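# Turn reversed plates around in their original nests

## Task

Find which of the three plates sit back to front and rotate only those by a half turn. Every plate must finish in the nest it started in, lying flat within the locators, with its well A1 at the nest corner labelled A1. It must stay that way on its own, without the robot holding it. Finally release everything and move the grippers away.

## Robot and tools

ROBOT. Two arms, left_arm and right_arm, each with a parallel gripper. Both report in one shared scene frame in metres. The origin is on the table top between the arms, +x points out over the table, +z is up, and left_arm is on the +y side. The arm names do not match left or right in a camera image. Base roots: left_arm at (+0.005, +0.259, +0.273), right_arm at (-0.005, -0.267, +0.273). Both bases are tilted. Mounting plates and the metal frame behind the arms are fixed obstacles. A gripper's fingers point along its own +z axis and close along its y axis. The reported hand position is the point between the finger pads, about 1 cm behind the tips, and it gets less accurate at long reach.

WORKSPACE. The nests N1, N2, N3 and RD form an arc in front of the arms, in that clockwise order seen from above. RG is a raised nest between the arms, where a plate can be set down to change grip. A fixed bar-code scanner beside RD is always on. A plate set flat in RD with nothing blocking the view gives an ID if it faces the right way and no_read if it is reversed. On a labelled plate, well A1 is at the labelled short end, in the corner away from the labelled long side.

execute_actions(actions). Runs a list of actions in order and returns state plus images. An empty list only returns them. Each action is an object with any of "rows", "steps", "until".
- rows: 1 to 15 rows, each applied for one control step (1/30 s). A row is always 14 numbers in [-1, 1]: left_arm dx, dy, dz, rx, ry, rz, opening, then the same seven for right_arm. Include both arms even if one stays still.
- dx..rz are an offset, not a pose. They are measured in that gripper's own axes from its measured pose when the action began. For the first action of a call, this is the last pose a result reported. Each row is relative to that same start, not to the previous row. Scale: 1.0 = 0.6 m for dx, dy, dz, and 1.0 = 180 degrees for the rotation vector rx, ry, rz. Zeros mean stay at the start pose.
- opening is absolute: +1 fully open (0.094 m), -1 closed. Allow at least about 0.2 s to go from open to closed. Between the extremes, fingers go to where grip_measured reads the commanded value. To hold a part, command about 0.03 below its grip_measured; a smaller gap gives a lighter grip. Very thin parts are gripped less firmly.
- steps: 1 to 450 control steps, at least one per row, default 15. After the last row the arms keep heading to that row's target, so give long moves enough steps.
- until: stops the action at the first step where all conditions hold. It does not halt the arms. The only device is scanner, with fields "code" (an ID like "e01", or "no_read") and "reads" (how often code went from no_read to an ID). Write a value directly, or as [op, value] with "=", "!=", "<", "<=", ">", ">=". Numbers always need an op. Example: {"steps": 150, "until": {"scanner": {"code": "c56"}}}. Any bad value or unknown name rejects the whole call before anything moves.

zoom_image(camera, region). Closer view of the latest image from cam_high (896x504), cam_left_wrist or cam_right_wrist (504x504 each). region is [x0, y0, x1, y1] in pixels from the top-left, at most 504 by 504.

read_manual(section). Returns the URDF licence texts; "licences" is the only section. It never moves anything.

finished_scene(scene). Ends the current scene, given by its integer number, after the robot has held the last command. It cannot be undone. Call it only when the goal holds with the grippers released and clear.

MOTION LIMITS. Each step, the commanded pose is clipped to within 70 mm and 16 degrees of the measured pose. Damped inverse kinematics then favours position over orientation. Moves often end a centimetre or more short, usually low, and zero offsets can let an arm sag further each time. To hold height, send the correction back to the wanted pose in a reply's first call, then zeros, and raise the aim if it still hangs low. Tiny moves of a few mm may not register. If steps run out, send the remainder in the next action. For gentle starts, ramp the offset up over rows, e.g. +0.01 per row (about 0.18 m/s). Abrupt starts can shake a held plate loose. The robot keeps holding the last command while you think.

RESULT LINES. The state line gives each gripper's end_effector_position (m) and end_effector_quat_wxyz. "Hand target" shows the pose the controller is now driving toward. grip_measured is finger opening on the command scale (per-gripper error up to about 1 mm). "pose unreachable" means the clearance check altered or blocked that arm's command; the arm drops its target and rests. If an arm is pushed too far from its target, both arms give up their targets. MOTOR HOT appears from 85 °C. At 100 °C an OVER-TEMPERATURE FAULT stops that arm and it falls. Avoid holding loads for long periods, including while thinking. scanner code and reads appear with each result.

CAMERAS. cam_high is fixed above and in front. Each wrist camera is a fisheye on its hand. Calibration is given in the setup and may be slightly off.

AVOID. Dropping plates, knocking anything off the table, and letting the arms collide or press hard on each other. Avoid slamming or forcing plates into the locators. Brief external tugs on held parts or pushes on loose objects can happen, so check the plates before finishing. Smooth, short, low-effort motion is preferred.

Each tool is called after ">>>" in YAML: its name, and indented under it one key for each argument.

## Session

>>> execute_actions:
  actions: []

Scene clock: 0.00 s.
left_arm: end_effector_position=(+0.2754, +0.6752, +0.2859) grip_measured=+1.000 end_effector_quat_wxyz=(+0.376, -0.315, +0.846, +0.208) | right_arm: end_effector_position=(+0.2556, -0.4628, +0.3931) grip_measured=+1.000 end_effector_quat_wxyz=(+0.180, -0.520, +0.813, -0.190)
Joint positions: left_arm=[1.044 0.783 0.422 0.3   0.335 0.136 0.094] | right_arm=[-0.359  0.033  0.54  -0.978 -0.015 -1.764  0.094]
Joint velocities: left_arm=[-0.005 -0.015  0.012  0.002  0.051  0.022  0.   ] | right_arm=[-0.005 -0.015 -0.007 -0.002 -0.007 -0.022  0.   ]
Hand target (left_arm): +0.281, +0.682, +0.295; +0.384, -0.310, +0.843, +0.215
Hand target (right_arm): +0.261, -0.470, +0.410; +0.186, -0.516, +0.810, -0.206
scanner: code=no_read reads=0
camera_calibration (this result's frames):
cam_left_wrist: T_world_to_cam=[[0.68707, -0.715957, -0.123859, 0.32981], [-0.719852, -0.647572, -0.249928, 0.711844], [0.0987301, 0.260878, -0.96031, 0.19724], [0, 0, 0, 1]] pos_world=[0.266346, 0.645644, 0.408171]
cam_right_wrist: T_world_to_cam=[[0.787439, -0.391191, 0.476349, -0.56765], [-0.596763, -0.677306, 0.430269, -0.330267], [0.154317, -0.623078, -0.766785, 0.0957829], [0, 0, 0, 1]] pos_world=[0.235118, -0.386071, 0.485948]

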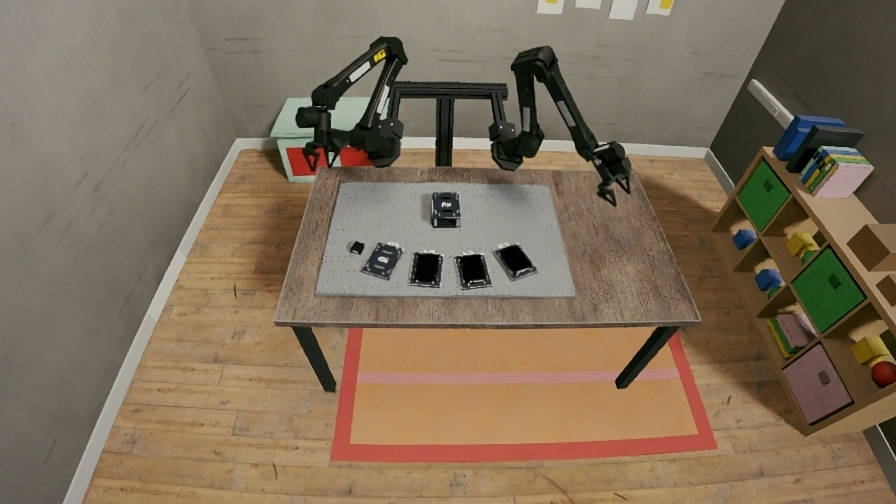

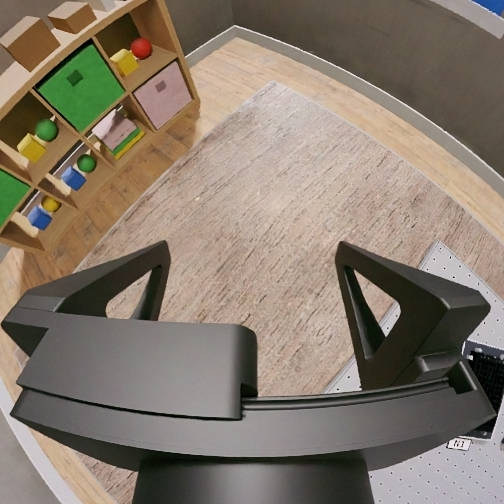

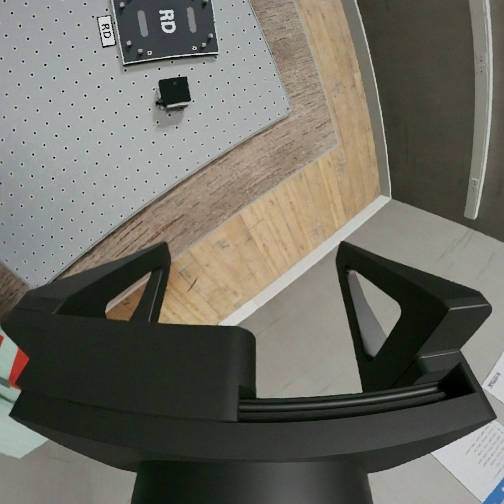

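>>> zoom_image:
  camera: "cam_high"
  region: [390, 235, 550, 295]

Region (390, 235, 550, 295) of cam_high's 896x504 image, scaled by 3.150, with more detail than that image has; it fills the top 189 rows of this view, and the rest is white.

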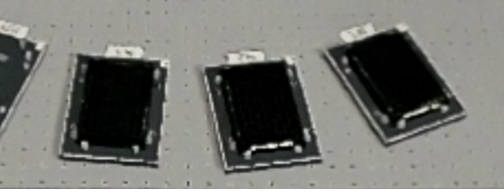

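>>> execute_actions:
  actions:
    - {"rows":[[0.376,-0.632,-0.082,0.078,0.273,0.077,1,-0.95,0.342,0.455,-0.137,0.109,0.299,1]],"steps":90}

Scene clock: 4.10 s.
left_arm: end_effector_position=(+0.3845, +0.2863, +0.0988) grip_measured=+1.000 end_effector_quat_wxyz=(-0.010, -0.209, +0.978, +0.003) | right_arm: end_effector_position=(+0.4528, +0.1167, +0.1129) grip_measured=+1.000 end_effector_quat_wxyz=(-0.007, -0.094, +0.995, +0.024)
Joint positions: left_arm=[-0.171  1.486  0.66  -0.316 -0.453 -0.356  0.094] | right_arm=[ 0.878  2.286  1.499 -0.744  0.579  0.501  0.094]
Joint velocities: left_arm=[ 0.005  0.015  0.017 -0.002 -0.037 -0.037  0.   ] | right_arm=[ 0.005 -0.005  0.007 -0.022 -0.051 -0.037  0.   ]
Hand target (left_arm): +0.392, +0.292, +0.102; +0.001, -0.222, +0.975, +0.005
Hand target (right_arm): +0.463, +0.113, +0.115; -0.005, -0.080, +0.997, +0.022
Off the commanded pose (left_arm): 0.011 m, 2 deg.
Off the commanded pose (right_arm): 0.013 m, 3 deg.
scanner: code=no_read reads=0
camera_calibration (this result's frames):
cam_left_wrist: T_world_to_cam=[[0.400757, -0.916079, -0.0138685, 0.109842], [-0.728093, -0.327634, 0.60211, 0.319222], [-0.556124, -0.231203, -0.798293, 0.484915], [0, 0, 0, 1]] pos_world=[0.458076, 0.317326, 0.19642]
cam_right_wrist: T_world_to_cam=[[0.184185, -0.980384, -0.0701614, 0.0408393], [-0.786346, -0.189805, 0.587907, 0.311587], [-0.589691, -0.0531126, -0.80588, 0.486447], [0, 0, 0, 1]] pos_world=[0.524347, 0.125015, 0.211699]

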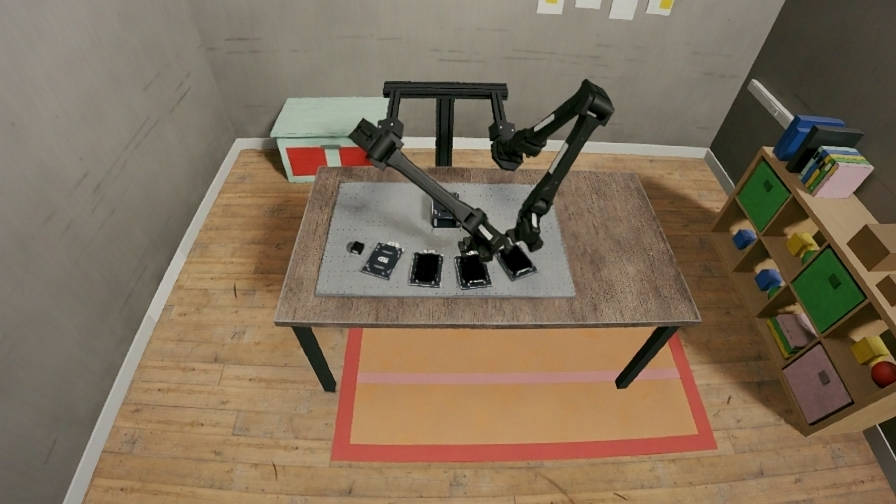

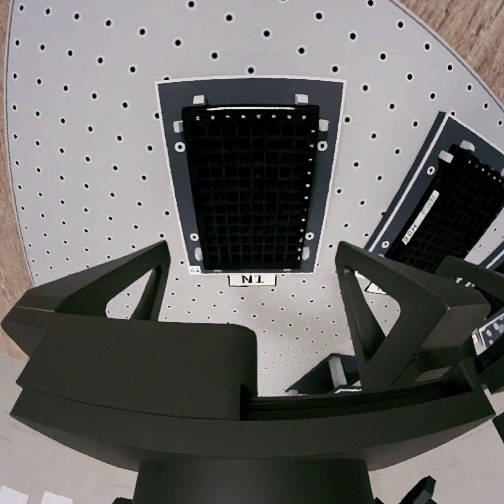

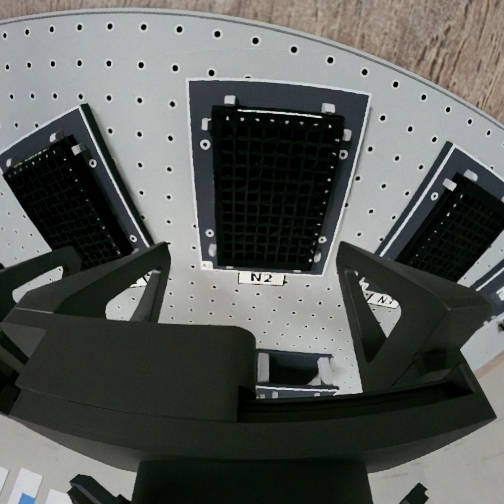

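>>> execute_actions:
  actions:
    - {"rows":[[-0.018,0.002,0.075,0,-0.004,-0.005,1,-0.015,-0.022,0.085,0.015,0,0.006,1]],"steps":35}

Scene clock: 5.60 s.
left_arm: end_effector_position=(+0.3833, +0.2889, +0.0512) grip_measured=+1.000 end_effector_quat_wxyz=(-0.018, -0.215, +0.976, +0.007) | right_arm: end_effector_position=(+0.4508, +0.1001, +0.0542) grip_measured=+1.000 end_effector_quat_wxyz=(-0.018, -0.084, +0.996, -0.006)
Joint positions: left_arm=[-0.111  1.63   0.687 -0.192 -0.433 -0.315  0.094] | right_arm=[ 0.813  2.372  1.515 -0.692  0.616  0.478  0.094]
Joint velocities: left_arm=[-0.005  0.005 -0.002 -0.012 -0.037 -0.051  0.   ] | right_arm=[ 0.005 -0.015  0.007  0.012 -0.095 -0.066  0.   ]
Hand target (left_arm): +0.393, +0.291, +0.054; -0.005, -0.216, +0.976, +0.005
Hand target (right_arm): +0.463, +0.107, +0.061; -0.005, -0.084, +0.996, -0.001
Off the commanded pose (left_arm): 0.010 m, 2 deg.
Off the commanded pose (right_arm): 0.016 m, 2 deg.
scanner: code=no_read reads=0
camera_calibration (this result's frames):
cam_left_wrist: T_world_to_cam=[[0.411348, -0.911153, -0.0243571, 0.107024], [-0.713953, -0.338703, 0.612822, 0.34508], [-0.566625, -0.234693, -0.789845, 0.45149], [0, 0, 0, 1]] pos_world=[0.458172, 0.320357, 0.147742]
cam_right_wrist: T_world_to_cam=[[0.165009, -0.986222, -0.0117857, 0.026917], [-0.779733, -0.137759, 0.610768, 0.331925], [-0.603977, -0.0915924, -0.791722, 0.446524], [0, 0, 0, 1]] pos_world=[0.524061, 0.11317, 0.15111]

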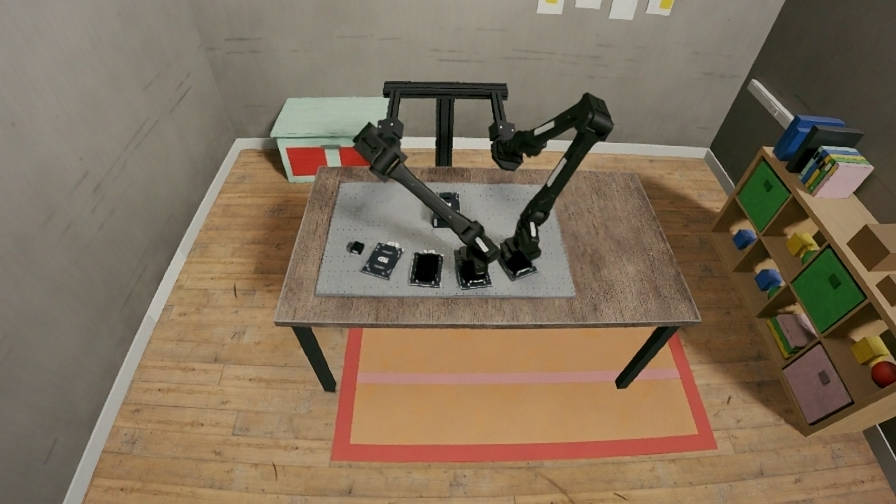

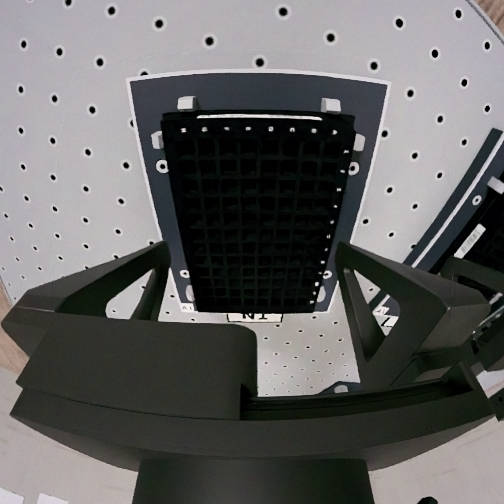

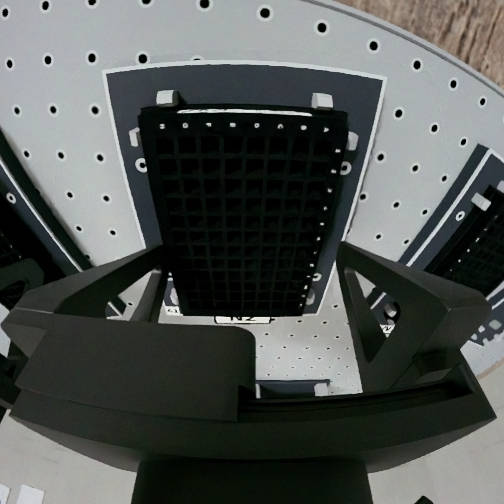

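>>> execute_actions:
  actions:
    - {"rows":[[-0.02,-0.004,0.008,0,-0.006,0,1,-0.03,0.014,-0.006,0,-0.006,0,1]],"steps":25}

Scene clock: 6.73 s.
left_arm: end_effector_position=(+0.3915, +0.2897, +0.0505) grip_measured=+1.000 end_effector_quat_wxyz=(-0.012, -0.215, +0.977, +0.007) | right_arm: end_effector_position=(+0.4596, +0.1056, +0.0541) grip_measured=+1.000 end_effector_quat_wxyz=(-0.013, -0.081, +0.997, -0.006)
Joint positions: left_arm=[-0.111  1.635  0.702 -0.189 -0.433 -0.31   0.094] | right_arm=[ 0.813  2.385  1.548 -0.701  0.62   0.478  0.094]
Joint velocities: left_arm=[-0.005 -0.005 -0.012 -0.002  0.051 -0.007  0.   ] | right_arm=[-0.005  0.015 -0.012 -0.017 -0.022 -0.037  0.   ]
Hand target (left_arm): +0.395, +0.292, +0.046; -0.009, -0.215, +0.977, +0.009
Hand target (right_arm): +0.467, +0.111, +0.057; -0.008, -0.084, +0.996, -0.006
Off the commanded pose (left_arm): 0.006 m, 0 deg.
Off the commanded pose (right_arm): 0.010 m, 1 deg.
scanner: code=no_read reads=0
camera_calibration (this result's frames):
cam_left_wrist: T_world_to_cam=[[0.411929, -0.910969, -0.0212127, 0.104001], [-0.72092, -0.340052, 0.603854, 0.35517], [-0.557306, -0.233452, -0.796813, 0.45208], [0, 0, 0, 1]] pos_world=[0.465155, 0.321057, 0.147959]
cam_right_wrist: T_world_to_cam=[[0.159769, -0.987092, -0.0111391, 0.0332754], [-0.785964, -0.134026, 0.603571, 0.342502], [-0.597273, -0.0876771, -0.797231, 0.449107], [0, 0, 0, 1]] pos_world=[0.532117, 0.118126, 0.151689]

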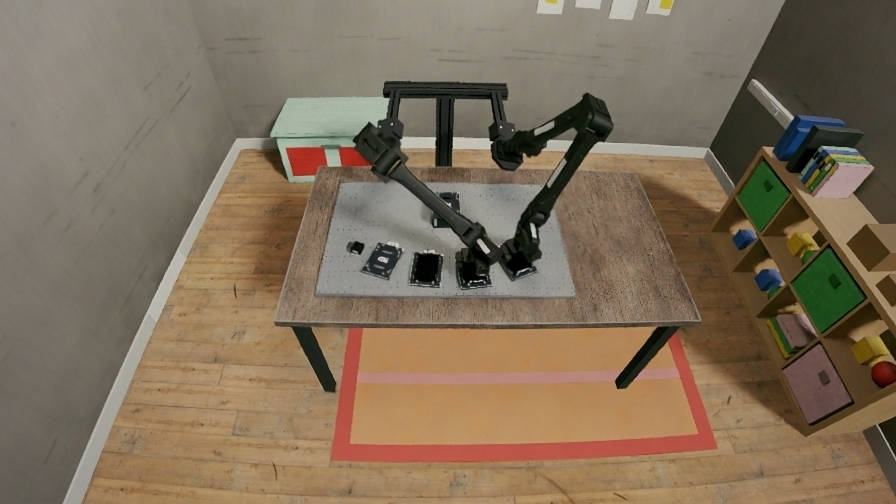

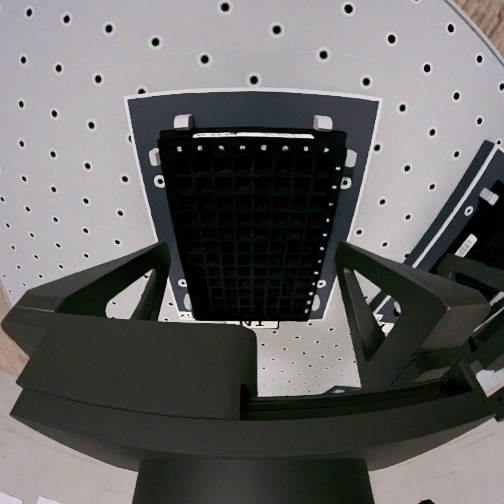

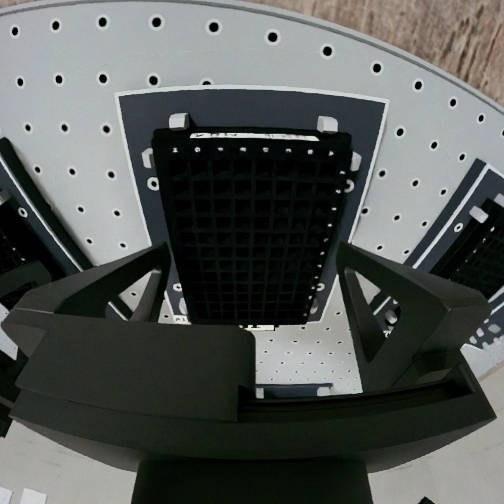

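>>> execute_actions:
  actions:
    - {"rows":[[-0.004,0.003,0.035,0,0,0,1,-0.005,0.003,0.035,0,0,0,1]],"steps":25}

Scene clock: 7.73 s.
left_arm: end_effector_position=(+0.3924, +0.2898, +0.0371) grip_measured=+1.000 end_effector_quat_wxyz=(-0.012, -0.216, +0.976, +0.006) | right_arm: end_effector_position=(+0.4607, +0.1078, +0.0468) grip_measured=+1.000 end_effector_quat_wxyz=(-0.010, -0.079, +0.997, -0.004)
Joint positions: left_arm=[-0.096  1.676  0.713 -0.152 -0.426 -0.296  0.094] | right_arm=[ 0.808  2.398  1.552 -0.679  0.62   0.47   0.094]
Joint velocities: left_arm=[-0.005 -0.015  0.002 -0.007 -0.007  0.007  0.   ] | right_arm=[-0.005 -0.005  0.002  0.002 -0.081  0.022  0.   ]
Hand target (left_arm): +0.392, +0.292, +0.030; -0.013, -0.215, +0.977, +0.007
Hand target (right_arm): +0.462, +0.107, +0.033; -0.013, -0.081, +0.997, -0.007
Off the commanded pose (left_arm): 0.008 m, 0 deg.
Off the commanded pose (right_arm): 0.014 m, 0 deg.
scanner: code=no_read reads=0
camera_calibration (this result's frames):
cam_left_wrist: T_world_to_cam=[[0.413286, -0.910384, -0.019877, 0.102691], [-0.721126, -0.340542, 0.603331, 0.364199], [-0.556032, -0.235014, -0.797243, 0.441917], [0, 0, 0, 1]] pos_world=[0.465912, 0.321371, 0.134624]
cam_right_wrist: T_world_to_cam=[[0.15616, -0.987622, -0.0147579, 0.0371794], [-0.790189, -0.133879, 0.598062, 0.350169], [-0.592635, -0.0817316, -0.801314, 0.441532], [0, 0, 0, 1]] pos_world=[0.532561, 0.119686, 0.144931]

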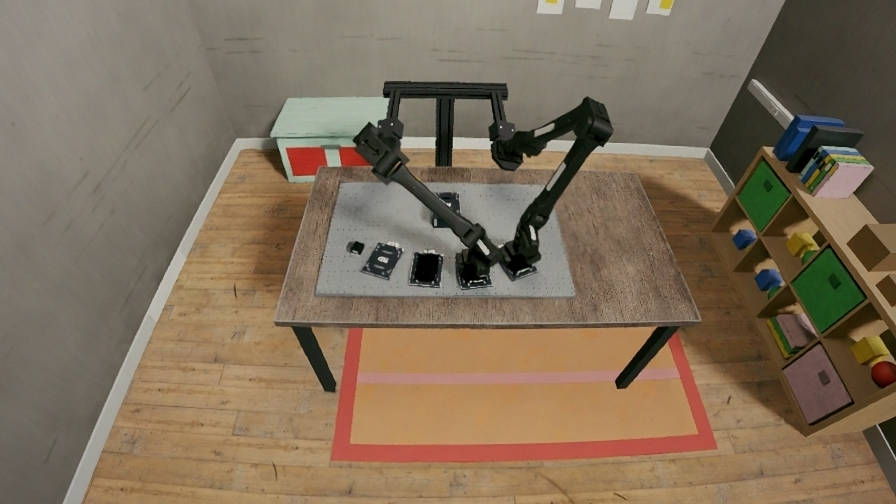

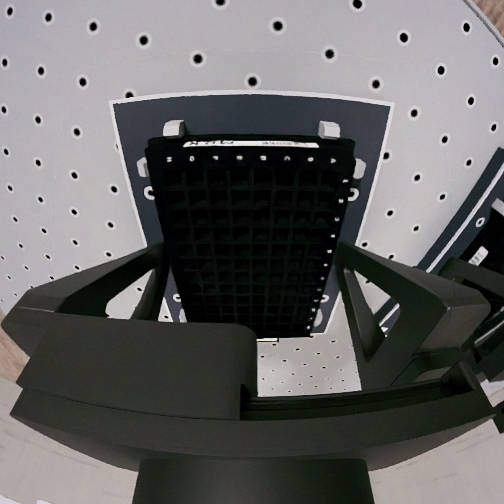

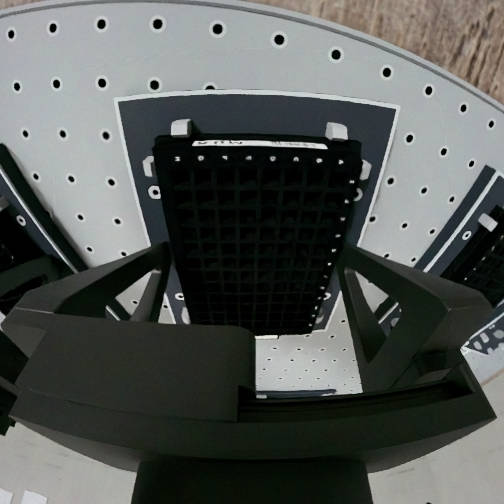

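>>> execute_actions:
  actions:
    - {"rows":[[0,0,0,0,0,0,0.74,0,0,0,0,0,0,0.74]],"steps":15}
    - {"rows":[[0,0,-0.02,0,0,0,0.74,0,0,-0.02,0,0,0,0.74],[0,0,-0.04,0,0,0,0.74,0,0,-0.04,0,0,0,0.74],[0,0,-0.06,0,0,0,0.74,0,0,-0.06,0,0,0,0.74],[0,0,-0.08,0,0,0,0.74,0,0,-0.08,0,0,0,0.74],[0,0,-0.1,0,0,0,0.74,0,0,-0.1,0,0,0,0.74]],"steps":25}
    - {"rows":[[0.02,0.003,0,0,0,0,0.74,0,-0.03,-0.02,0,0,0,0.74],[0.04,0.007,0,0,0,0,0.74,0,-0.06,-0.04,0,0,0,0.74],[0.06,0.01,0,0,0,0,0.74,0.02,-0.09,-0.06,0,0,0,0.74],[0.08,0.013,0,0,0,0,0.74,0.04,-0.12,-0.08,0,0,0,0.74],[0.1,0.017,0,0,0,0,0.74,0.06,-0.15,-0.08,0,0,0,0.74],[0.12,0.02,0,0,0,0,0.74,0.08,-0.18,-0.08,0,0,0,0.74],[0.14,0.023,0,0,0,0.03,0.74,0.1,-0.21,-0.08,0,0,-0.03,0.74],[0.16,0.027,0,0,0,0.06,0.74,0.13,-0.24,-0.08,0,0,-0.06,0.74],[0.18,0.03,0,0,0,0.1,0.74,0.16,-0.27,-0.08,0,0,-0.09,0.74],[0.2,0.033,0,0,0,0.15,0.74,0.2,-0.30,-0.08,0,0,-0.12,0.74],[0.22,0.037,0,0,0,0.2,0.74,0.24,-0.34,-0.08,0,0,-0.16,0.74],[0.24,0.04,0,0,0,0.25,0.74,0.29,-0.38,-0.08,0,0,-0.2,0.74],[0.265,0.044,0,0,0,0.3,0.74,0.35,-0.42,-0.08,0,0,-0.25,0.74],[0.29,0.048,0,0,0,0.35,0.74,0.41,-0.45,-0.08,0,0,-0.3,0.74],[0.312,0.052,0,0,0,0.638,0.74,0.482,-0.475,-0.08,0,0,-0.45,0.74]],"steps":60}

Scene clock: 12.27 s.
left_arm: end_effector_position=(+0.2113, +0.2392, +0.0956) grip_measured=+0.777 end_effector_quat_wxyz=(-0.013, +0.706, +0.708, -0.005) | right_arm: end_effector_position=(+0.2218, -0.2202, +0.1629) grip_measured=+0.773 end_effector_quat_wxyz=(+0.019, +0.712, -0.702, -0.002)
Joint positions: left_arm=[-0.326  1.538  0.224  0.092 -0.521  1.469  0.083] | right_arm=[ 0.629  1.332  0.327 -0.413  0.61  -1.163  0.083]
Joint velocities: left_arm=[-0.005 -0.015  0.007  0.012  0.11   0.081 -0.001] | right_arm=[-0.015  0.005  0.017  0.012  0.022  0.095 -0.002]
Hand target (left_arm): +0.213, +0.242, +0.097; -0.008, +0.706, +0.708, -0.000
Hand target (right_arm): +0.225, -0.221, +0.164; +0.012, +0.711, -0.703, -0.001
Off the commanded pose (left_arm): 0.005 m, 1 deg.
Off the commanded pose (right_arm): 0.005 m, 1 deg.
scanner: code=no_read reads=0
camera_calibration (this result's frames):
cam_left_wrist: T_world_to_cam=[[-0.999747, 0.005236, 0.0218857, 0.208189], [0.0172466, 0.803007, 0.595719, -0.247786], [-0.0144552, 0.595946, -0.802894, 0.0633114], [0, 0, 0, 1]] pos_world=[0.213325, 0.160154, 0.193887]
cam_right_wrist: T_world_to_cam=[[0.998631, 0.0121998, -0.0508586, -0.208634], [0.0403224, -0.7989, 0.600111, -0.282911], [-0.0333097, -0.60134, -0.798298, 0.127176], [0, 0, 0, 1]] pos_world=[0.223993, -0.146996, 0.260691]

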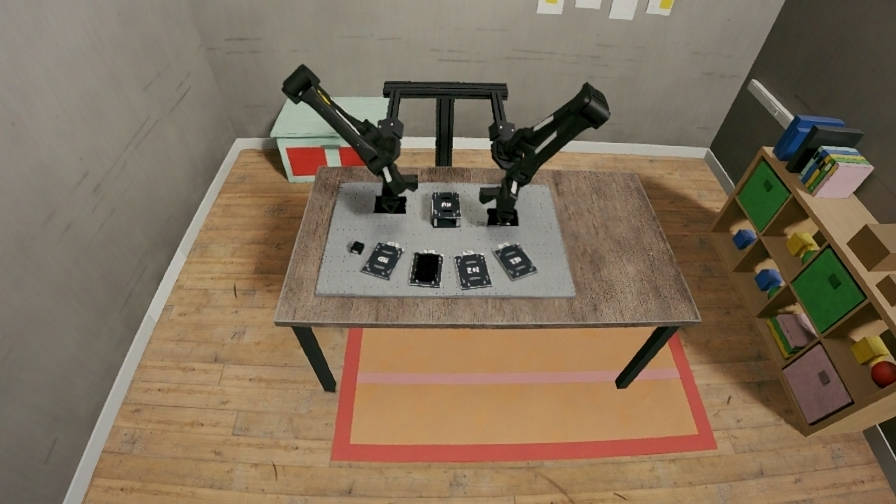

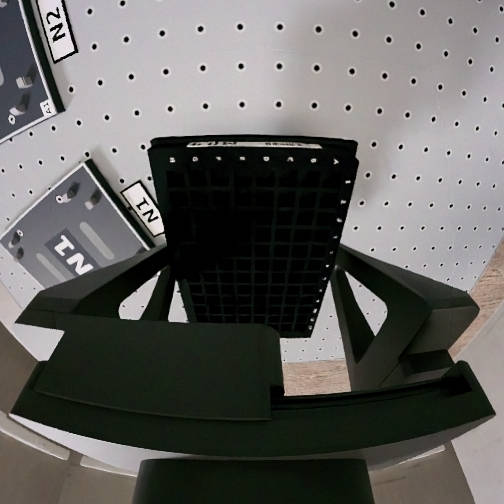

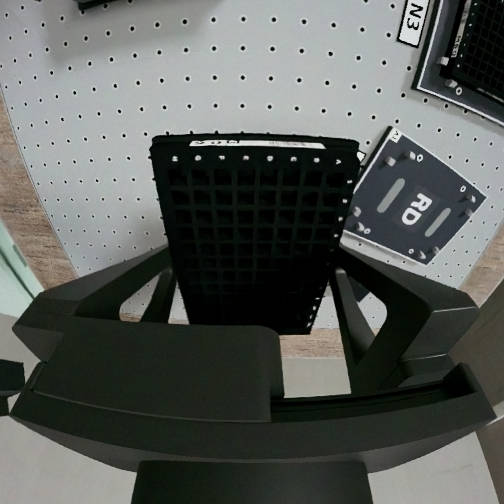

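>>> execute_actions:
  actions:
    - {"rows":[[0,0,0.015,0,0,0,0.74,0,0,0.03,0,0,0,0.74],[0,0,0.03,0,0,0,0.74,0,0,0.06,0,0,0,0.74],[0,0,0.045,0,0,0,0.74,0,0,0.09,0,0,0,0.74],[0,0,0.06,0,0,0,0.74,0,0,0.12,0,0,0,0.74],[0,0,0.075,0,0,0,0.74,0,0,0.15,0,0,0,0.74],[0,0,0.085,0,0,0,0.74,0,0,0.175,0,0,0,0.74],[0,0,0.085,0,0,0,0.74,0,0,0.195,0,0,0,0.74]],"steps":30}
    - {"rows":[[0,0,0.005,0,0,0,0.74,0,0,0.005,0,0,0,0.74],[0,0,0.01,0,0,0,0.74,0,0,0.01,0,0,0,0.74],[0,0,0.015,0,0,0,0.74,0,0,0.015,0,0,0,0.74],[0,0,0.02,0,0,0,0.74,0,0,0.02,0,0,0,0.74],[0,0,0.025,0,0,0,0.74,0,0,0.025,0,0,0,0.74],[0,0,0.03,0,0,0,0.74,0,0,0.03,0,0,0,0.74],[0,0,0.035,0,0,0,0.74,0,0,0.035,0,0,0,0.74],[0,0,0.04,0,0,0,0.74,0,0,0.04,0,0,0,0.74],[0,0,0.045,0,0,0,0.74,0,0,0.045,0,0,0,0.74]],"steps":25}
    - {"rows":[[0,0,0,0,0,0,1,0,0,0,0,0,0,1]],"steps":10}
    - {"rows":[[0,0,-0.05,0,0,0,1,0,0,-0.05,0,0,0,1],[0,0,-0.05,0,0,0,1,0,0,-0.05,0,0,0,1],[0,0,-0.05,0,0,0,1,0,0,-0.05,0,0,0,1],[0,0,-0.05,0,0,0,1,0,0,-0.05,0,0,0,1],[0,0,-0.05,0,0,0,1,0,0,-0.05,0,0,0,1],[0,0,-0.05,0,0,0,1,0,0,-0.05,0,0,0,1],[0,0,-0.05,0,0,0,1,0,0,-0.05,0,0,0,1],[0,0,-0.05,0,0,0,1,0,0,-0.05,0,0,0,1],[0,0,-0.05,0,0,0,1,0,0,-0.05,0,0,0,1],[0,0,-0.05,0,0,0,1,0,0,-0.05,0,0,0,1],[0,0,-0.05,0,0,-0.5,1,0,0,-0.05,0,0,0.5,1],[0,0,-0.05,0,0,-0.5,1,0,0,-0.05,0,0,0.5,1],[0,0,-0.05,0,0,-0.5,1,0,0,-0.05,0,0,0.5,1],[0,0,-0.05,0,0,-0.5,1,0,0,-0.05,0,0,0.5,1],[0.008,0,-0.05,0,0,-0.995,1,0.008,0,-0.05,0,0,0.995,1]],"steps":100}

Scene clock: 18.77 s.
left_arm: end_effector_position=(+0.2036, +0.2427, +0.0511) grip_measured=+1.000 end_effector_quat_wxyz=(-0.011, -0.702, +0.712, +0.019) | right_arm: end_effector_position=(+0.2156, -0.2293, +0.0511) grip_measured=+1.000 end_effector_quat_wxyz=(+0.005, +0.700, +0.714, -0.021)
Joint positions: left_arm=[-0.209  1.788  0.249  0.357 -0.479 -1.54   0.094] | right_arm=[0.341 1.828 0.319 0.279 0.553 1.637 0.094]
Joint velocities: left_arm=[-0.005 -0.005 -0.007  0.007 -0.022  0.037  0.   ] | right_arm=[-0.005 -0.005 -0.012  0.002  0.022 -0.022  0.   ]
Hand target (left_arm): +0.208, +0.241, +0.054; +0.008, +0.702, -0.712, -0.015
Hand target (right_arm): +0.220, -0.227, +0.054; +0.009, +0.703, +0.711, -0.017
Off the commanded pose (left_arm): 0.006 m, 0 deg.
Off the commanded pose (right_arm): 0.005 m, 1 deg.
scanner: code=no_read reads=0
camera_calibration (this result's frames):
cam_left_wrist: T_world_to_cam=[[0.998714, -0.0226618, -0.0453606, -0.195226], [0.00768381, -0.816605, 0.577145, 0.172014], [-0.0501209, -0.576751, -0.815381, 0.317877], [0, 0, 0, 1]] pos_world=[0.209585, 0.319379, 0.151058]
cam_right_wrist: T_world_to_cam=[[-0.999829, -0.0184121, 0.00156883, 0.213155], [-0.0144944, 0.834079, 0.551455, 0.165951], [-0.0114619, 0.551338, -0.834203, 0.293753], [0, 0, 0, 1]] pos_world=[0.218891, -0.296449, 0.153201]

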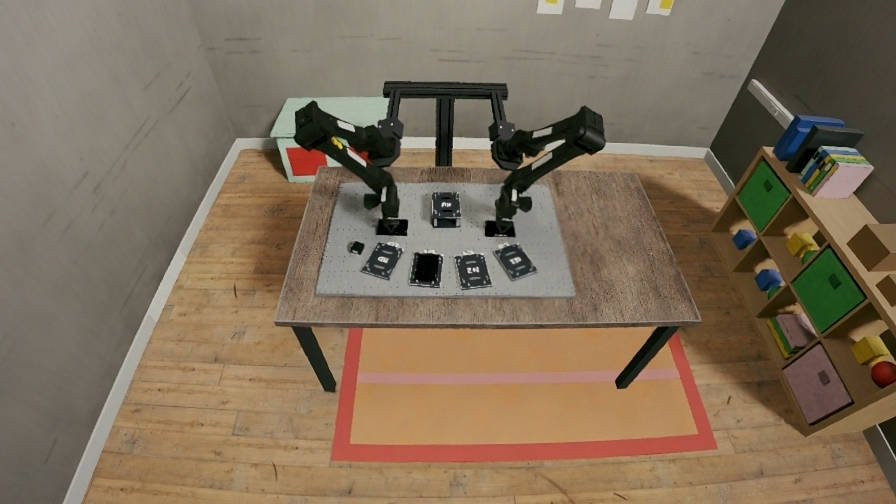

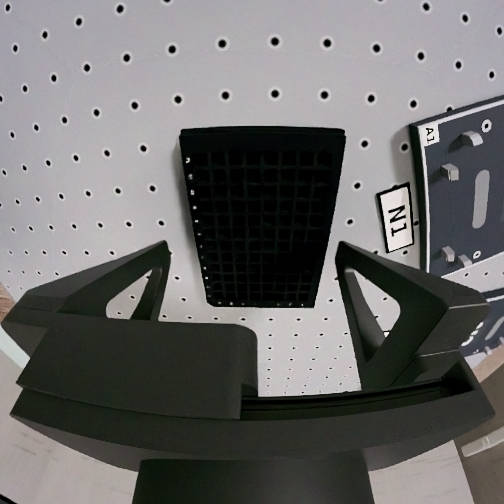

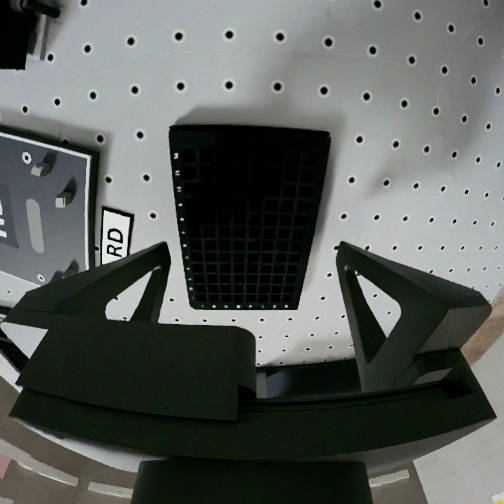

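>>> execute_actions:
  actions:
    - {"rows":[[0,-0.009,0.022,0.013,0,-0.004,1,0,0.007,0.022,-0.007,0.012,0.01,1]],"steps":25}

Scene clock: 19.87 s.
left_arm: end_effector_position=(+0.2091, +0.2406, +0.0384) grip_measured=+1.000 end_effector_quat_wxyz=(+0.002, -0.706, +0.708, +0.005) | right_arm: end_effector_position=(+0.2203, -0.2304, +0.0379) grip_measured=+1.000 end_effector_quat_wxyz=(+0.001, +0.715, +0.699, -0.002)
Joint positions: left_arm=[-0.19   1.867  0.258  0.478 -0.468 -1.514  0.094] | right_arm=[0.289 1.875 0.324 0.375 0.502 1.609 0.094]
Joint velocities: left_arm=[-0.015  0.005 -0.002 -0.007 -0.022 -0.022  0.   ] | right_arm=[ 0.015  0.005  0.002 -0.002  0.051 -0.051  0.   ]
Hand target (left_arm): +0.208, +0.242, +0.038; -0.003, +0.706, -0.708, -0.005
Hand target (right_arm): +0.220, -0.231, +0.038; +0.001, +0.711, +0.703, -0.000
Off the commanded pose (left_arm): 0.002 m, 0 deg.
Off the commanded pose (right_arm): 0.001 m, 1 deg.
scanner: code=no_read reads=0
camera_calibration (this result's frames):
cam_left_wrist: T_world_to_cam=[[0.999909, -0.0107953, -0.00810055, -0.205964], [-0.00411875, -0.815631, 0.578558, 0.179851], [-0.0128528, -0.578472, -0.815601, 0.29921], [0, 0, 0, 1]] pos_world=[0.210532, 0.317554, 0.138313]
cam_right_wrist: T_world_to_cam=[[-0.99953, 0.023415, -0.0197984, 0.228271], [0.00767094, 0.816082, 0.577885, 0.164181], [0.0296883, 0.577462, -0.815878, 0.279623], [0, 0, 0, 1]] pos_world=[0.218603, -0.300802, 0.13778]

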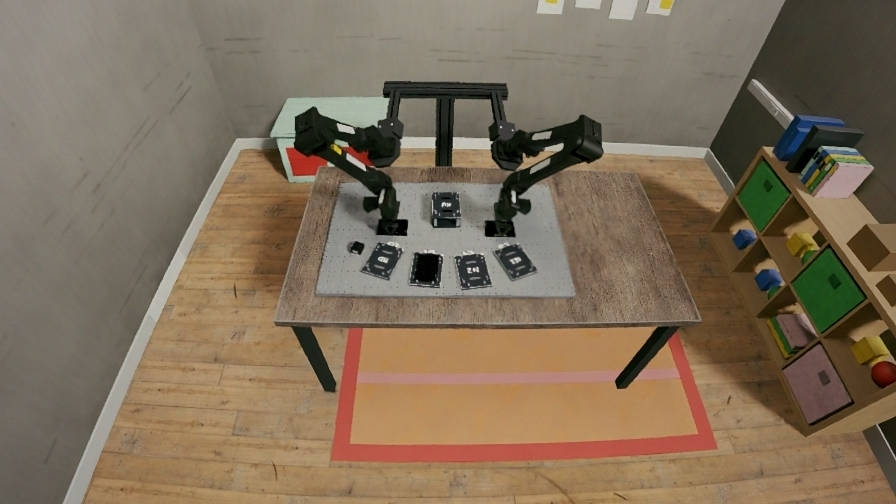

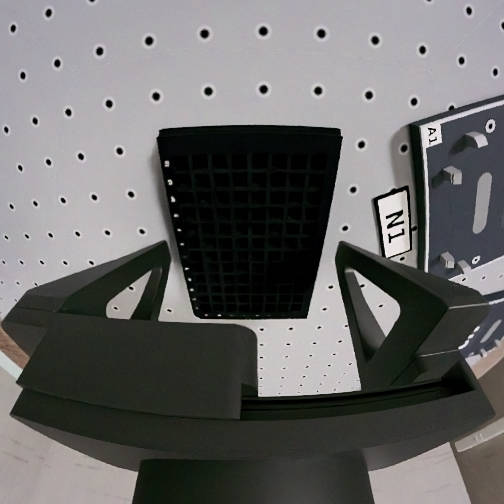

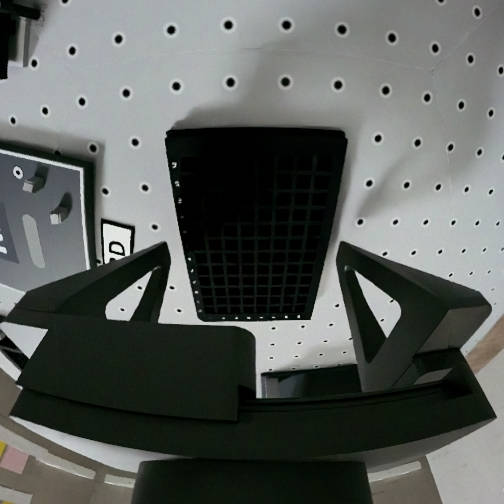

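>>> execute_actions:
  actions:
    - {"rows":[[0,0.004,0.04,0,0,0,1,0,-0.004,0.04,0,0,0,1]],"steps":25}

Scene clock: 20.87 s.
left_arm: end_effector_position=(+0.2092, +0.2385, +0.0222) grip_measured=+1.000 end_effector_quat_wxyz=(+0.003, -0.705, +0.709, +0.000) | right_arm: end_effector_position=(+0.2214, -0.2294, +0.0211) grip_measured=+1.000 end_effector_quat_wxyz=(+0.007, +0.720, +0.694, +0.004)
Joint positions: left_arm=[-0.162  1.955  0.278  0.566 -0.45  -1.478  0.094] | right_arm=[0.259 1.96  0.339 0.48  0.491 1.582 0.094]
Joint velocities: left_arm=[-0.005 -0.005  0.027  0.002 -0.051  0.007  0.   ] | right_arm=[-0.024 -0.015 -0.017 -0.017  0.081  0.051  0.   ]
Hand target (left_arm): +0.207, +0.241, +0.015; -0.001, +0.706, -0.708, -0.006
Hand target (right_arm): +0.217, -0.231, +0.014; +0.002, +0.715, +0.699, -0.003
Off the commanded pose (left_arm): 0.009 m, 1 deg.
Off the commanded pose (right_arm): 0.008 m, 1 deg.
scanner: code=no_read reads=0
camera_calibration (this result's frames):
cam_left_wrist: T_world_to_cam=[[0.999896, -0.0144095, 0.000368092, -0.205472], [-0.0119243, -0.812563, 0.582752, 0.188274], [-0.00809805, -0.582696, -0.81265, 0.284751], [0, 0, 0, 1]] pos_world=[0.210002, 0.315946, 0.121761]
cam_right_wrist: T_world_to_cam=[[-0.998582, 0.0368995, -0.038384, 0.232261], [0.00793798, 0.816029, 0.577957, 0.173038], [0.0526487, 0.576832, -0.815164, 0.260054], [0, 0, 0, 1]] pos_world=[0.216867, -0.299782, 0.120893]

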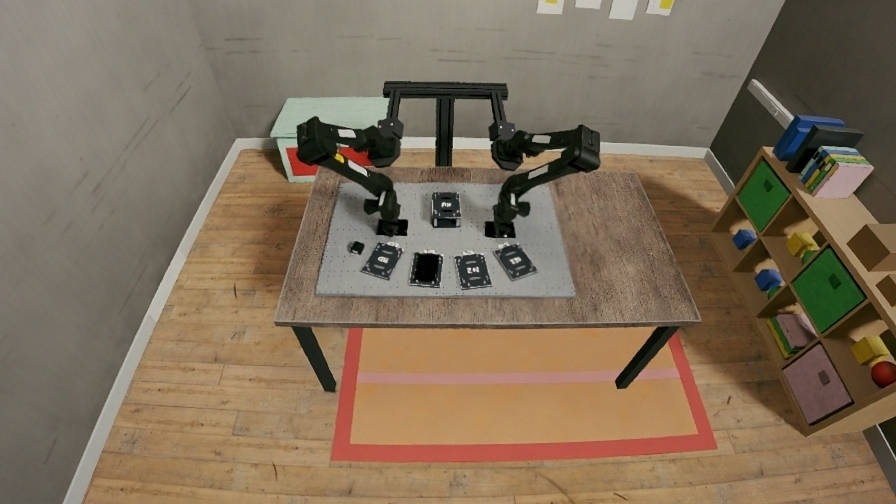

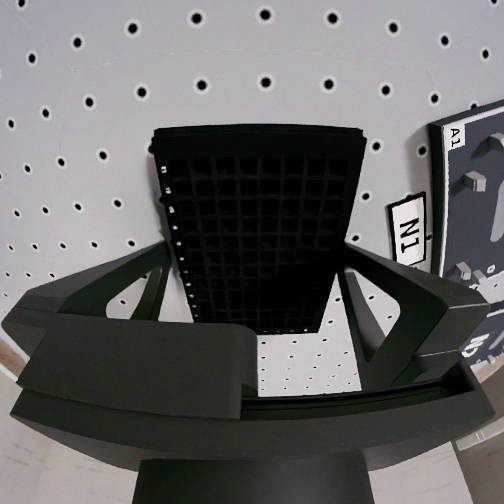

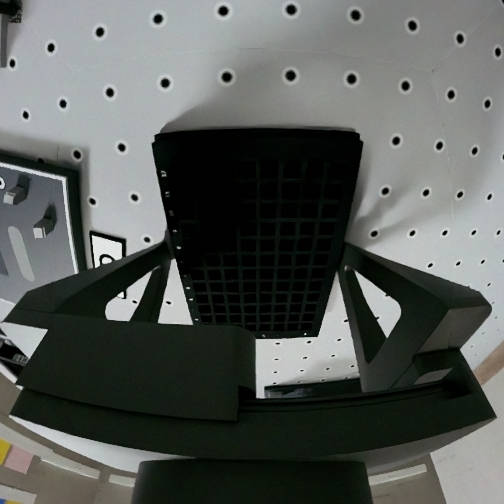

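>>> execute_actions:
  actions:
    - {"rows":[[0,0,0,0,0,0,0.74,0,0,0,0,0,0,0.74]],"steps":15}
    - {"rows":[[0,0,-0.02,0,0,0,0.74,0,0,-0.02,0,0,0,0.74],[0,0,-0.04,0,0,0,0.74,0,0,-0.04,0,0,0,0.74],[0,0,-0.06,0,0,0,0.74,0,0,-0.06,0,0,0,0.74],[0,0,-0.08,0,0,0,0.74,0,0,-0.08,0,0,0,0.74],[0,0,-0.1,0,0,0,0.74,0,0,-0.1,0,0,0,0.74],[0,0,-0.12,0,0,0,0.74,0,0,-0.12,0,0,0,0.74],[0,0,-0.12,0,0,0,0.74,0,0,-0.14,0,0,0,0.74],[0,0,-0.12,0,0,0,0.74,0,0,-0.16,0,0,0,0.74],[0,0,-0.12,0,0,0,0.74,0,0,-0.18,0,0,0,0.74],[0,0,-0.12,0,0,0.36,0.74,0,0,-0.2,0,0,-0.563,0.74]],"steps":58}

Scene clock: 23.87 s.
left_arm: end_effector_position=(+0.2060, +0.2370, +0.0933) grip_measured=+0.776 end_effector_quat_wxyz=(+0.002, -0.216, +0.976, +0.002) | right_arm: end_effector_position=(+0.2157, -0.2255, +0.1435) grip_measured=+0.779 end_effector_quat_wxyz=(+0.002, -0.076, +0.997, -0.001)
Joint positions: left_arm=[-0.329  1.571  0.195  0.184 -0.519 -0.521  0.083] | right_arm=[ 0.56   1.37   0.268 -0.225  0.587  0.161  0.084]
Joint velocities: left_arm=[-0.015  0.005 -0.022  0.002 -0.037 -0.007 -0.   ] | right_arm=[-0.005 -0.015  0.017 -0.012 -0.022 -0.081 -0.   ]
Hand target (left_arm): +0.207, +0.239, +0.095; +0.002, -0.214, +0.977, +0.002
Hand target (right_arm): +0.222, -0.226, +0.145; +0.007, -0.079, +0.997, +0.001
Off the commanded pose (left_arm): 0.003 m, 0 deg.
Off the commanded pose (right_arm): 0.006 m, 1 deg.
scanner: code=no_read reads=0
camera_calibration (this result's frames):
cam_left_wrist: T_world_to_cam=[[0.413528, -0.910465, -0.00692098, 0.131491], [-0.738017, -0.339635, 0.583077, 0.183052], [-0.533222, -0.236011, -0.812387, 0.367662], [0, 0, 0, 1]] pos_world=[0.276765, 0.268661, 0.19286]
cam_right_wrist: T_world_to_cam=[[0.150979, -0.988355, -0.0189772, -0.250817], [-0.804238, -0.133971, 0.579011, 0.0599069], [-0.57481, -0.0721563, -0.815099, 0.346862], [0, 0, 0, 1]] pos_world=[0.285427, -0.214842, 0.24328]

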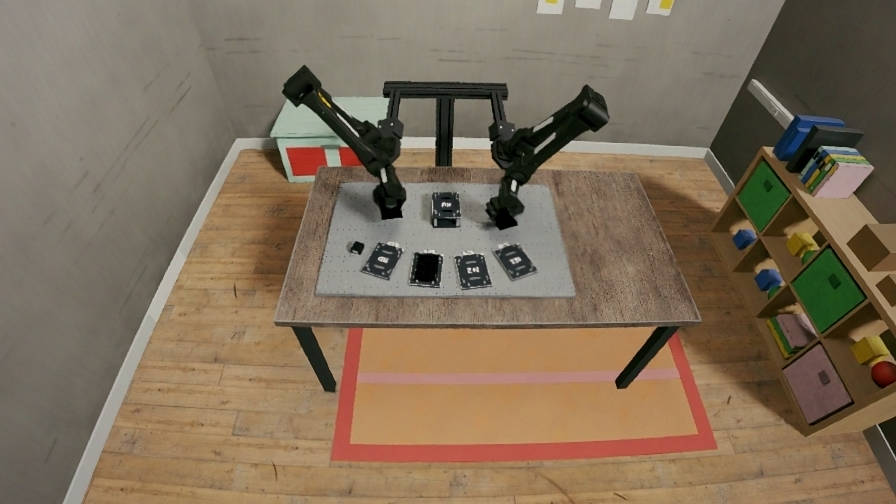

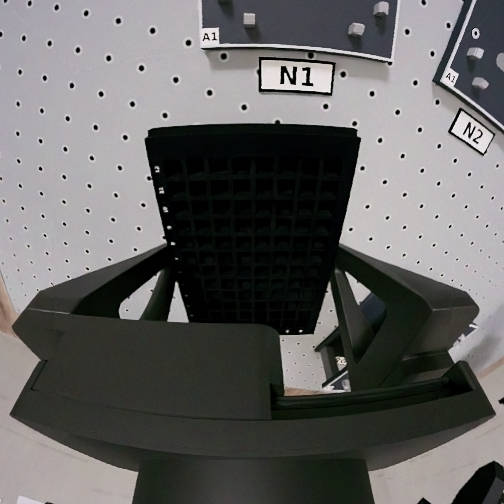

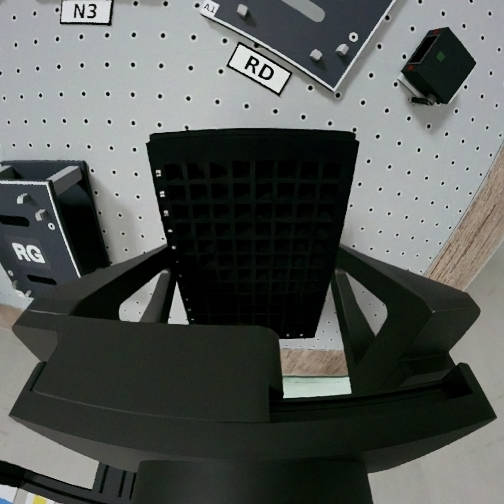

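>>> execute_actions:
  actions:
    - {"rows":[[-0.02,-0.003,0,0,0,0,0.74,-0.04,0.01,0,0,0,0,0.74],[-0.04,-0.006,0,0,0,0,0.74,-0.08,0.02,0,0,0,0,0.74],[-0.06,-0.009,0,0,0,0,0.74,-0.12,0.04,0,0,0,0,0.74],[-0.08,-0.012,0,0,0,0,0.74,-0.16,0.06,0,0,0,0,0.74],[-0.1,-0.015,0,0,0,0,0.74,-0.2,0.08,0,0,0,0,0.74],[-0.12,-0.018,0,0,0,0,0.74,-0.24,0.11,0,0,0,0,0.74],[-0.14,-0.021,0,0,0,0,0.74,-0.28,0.14,0,0,0,0,0.74],[-0.16,-0.025,0,0,0,0,0.74,-0.32,0.18,0,0,0,0,0.74],[-0.18,-0.028,0,0,0,0,0.74,-0.35,0.22,0,0,0,0,0.74],[-0.2,-0.031,0,0,0,0,0.74,-0.38,0.26,0,0,0,0,0.74],[-0.22,-0.034,0,0,0,0,0.74,-0.41,0.30,0.02,0,0,0,0.74],[-0.24,-0.037,0,0,0,0,0.74,-0.44,0.35,0.04,0,0,0,0.74],[-0.27,-0.041,0.01,0,0,0,0.74,-0.46,0.40,0.06,0,0,0,0.74],[-0.295,-0.045,0.02,0,0,0,0.74,-0.485,0.445,0.08,0,0,0,0.74],[-0.319,-0.049,0.047,0,0,0,0.74,-0.507,0.488,0.097,0,0,0,0.74]],"steps":55}

Scene clock: 26.47 s.
left_arm: end_effector_position=(+0.3946, +0.2926, +0.0695) grip_measured=+0.776 end_effector_quat_wxyz=(+0.007, -0.223, +0.975, +0.003) | right_arm: end_effector_position=(+0.4518, +0.1051, +0.0646) grip_measured=+0.779 end_effector_quat_wxyz=(-0.016, -0.091, +0.996, -0.005)
Joint positions: left_arm=[-0.124  1.569  0.673 -0.188 -0.436 -0.322  0.083] | right_arm=[ 0.827  2.364  1.524 -0.714  0.615  0.479  0.084]
Joint velocities: left_arm=[-0.005  0.015 -0.027  0.007  0.066 -0.037 -0.002] | right_arm=[-0.034 -0.005 -0.012 -0.007 -0.051 -0.022 -0.001]
Hand target (left_arm): +0.392, +0.291, +0.068; +0.001, -0.216, +0.976, +0.003
Hand target (right_arm): +0.470, +0.109, +0.082; -0.002, -0.076, +0.997, +0.003
Off the commanded pose (left_arm): 0.005 m, 1 deg.
Off the commanded pose (right_arm): 0.029 m, 3 deg.
scanner: code=no_read reads=0
camera_calibration (this result's frames):
cam_left_wrist: T_world_to_cam=[[0.427926, -0.903794, -0.00596303, 0.0962564], [-0.738397, -0.353404, 0.574348, 0.359823], [-0.5212, -0.241375, -0.81859, 0.459256], [0, 0, 0, 1]] pos_world=[0.463866, 0.325012, 0.169852]
cam_right_wrist: T_world_to_cam=[[0.178887, -0.983749, -0.0154026, 0.0254773], [-0.778987, -0.151181, 0.608542, 0.328329], [-0.600981, -0.0968618, -0.793372, 0.455142], [0, 0, 0, 1]] pos_world=[0.524738, 0.118786, 0.161687]

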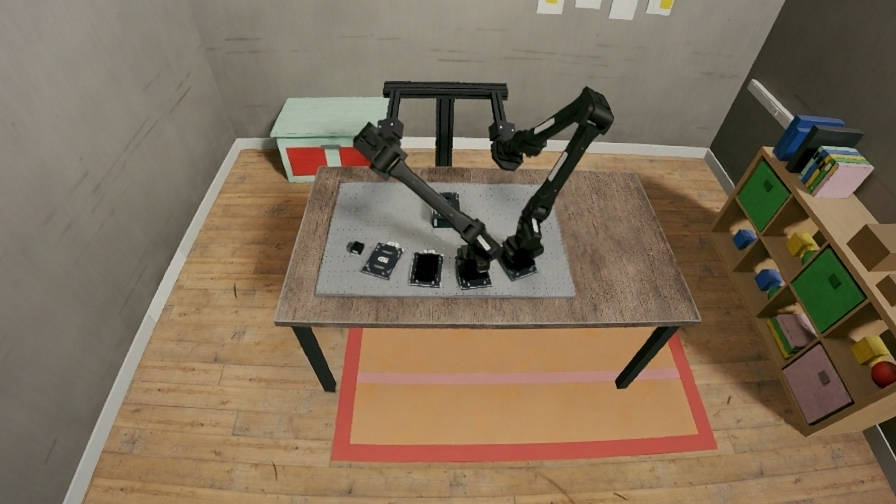

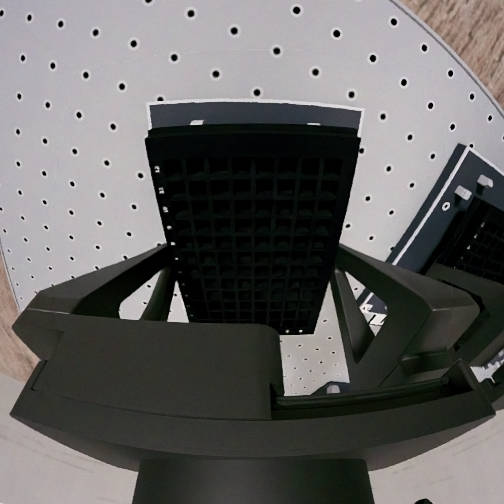

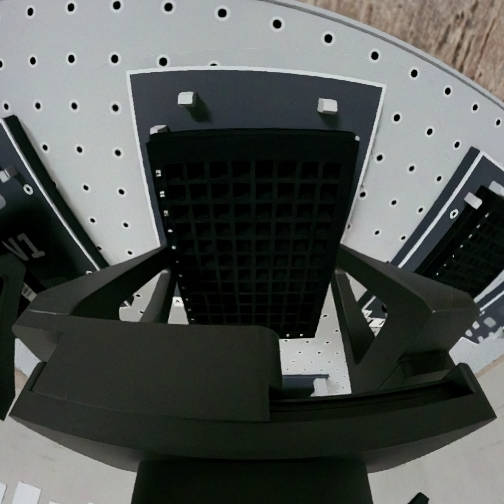

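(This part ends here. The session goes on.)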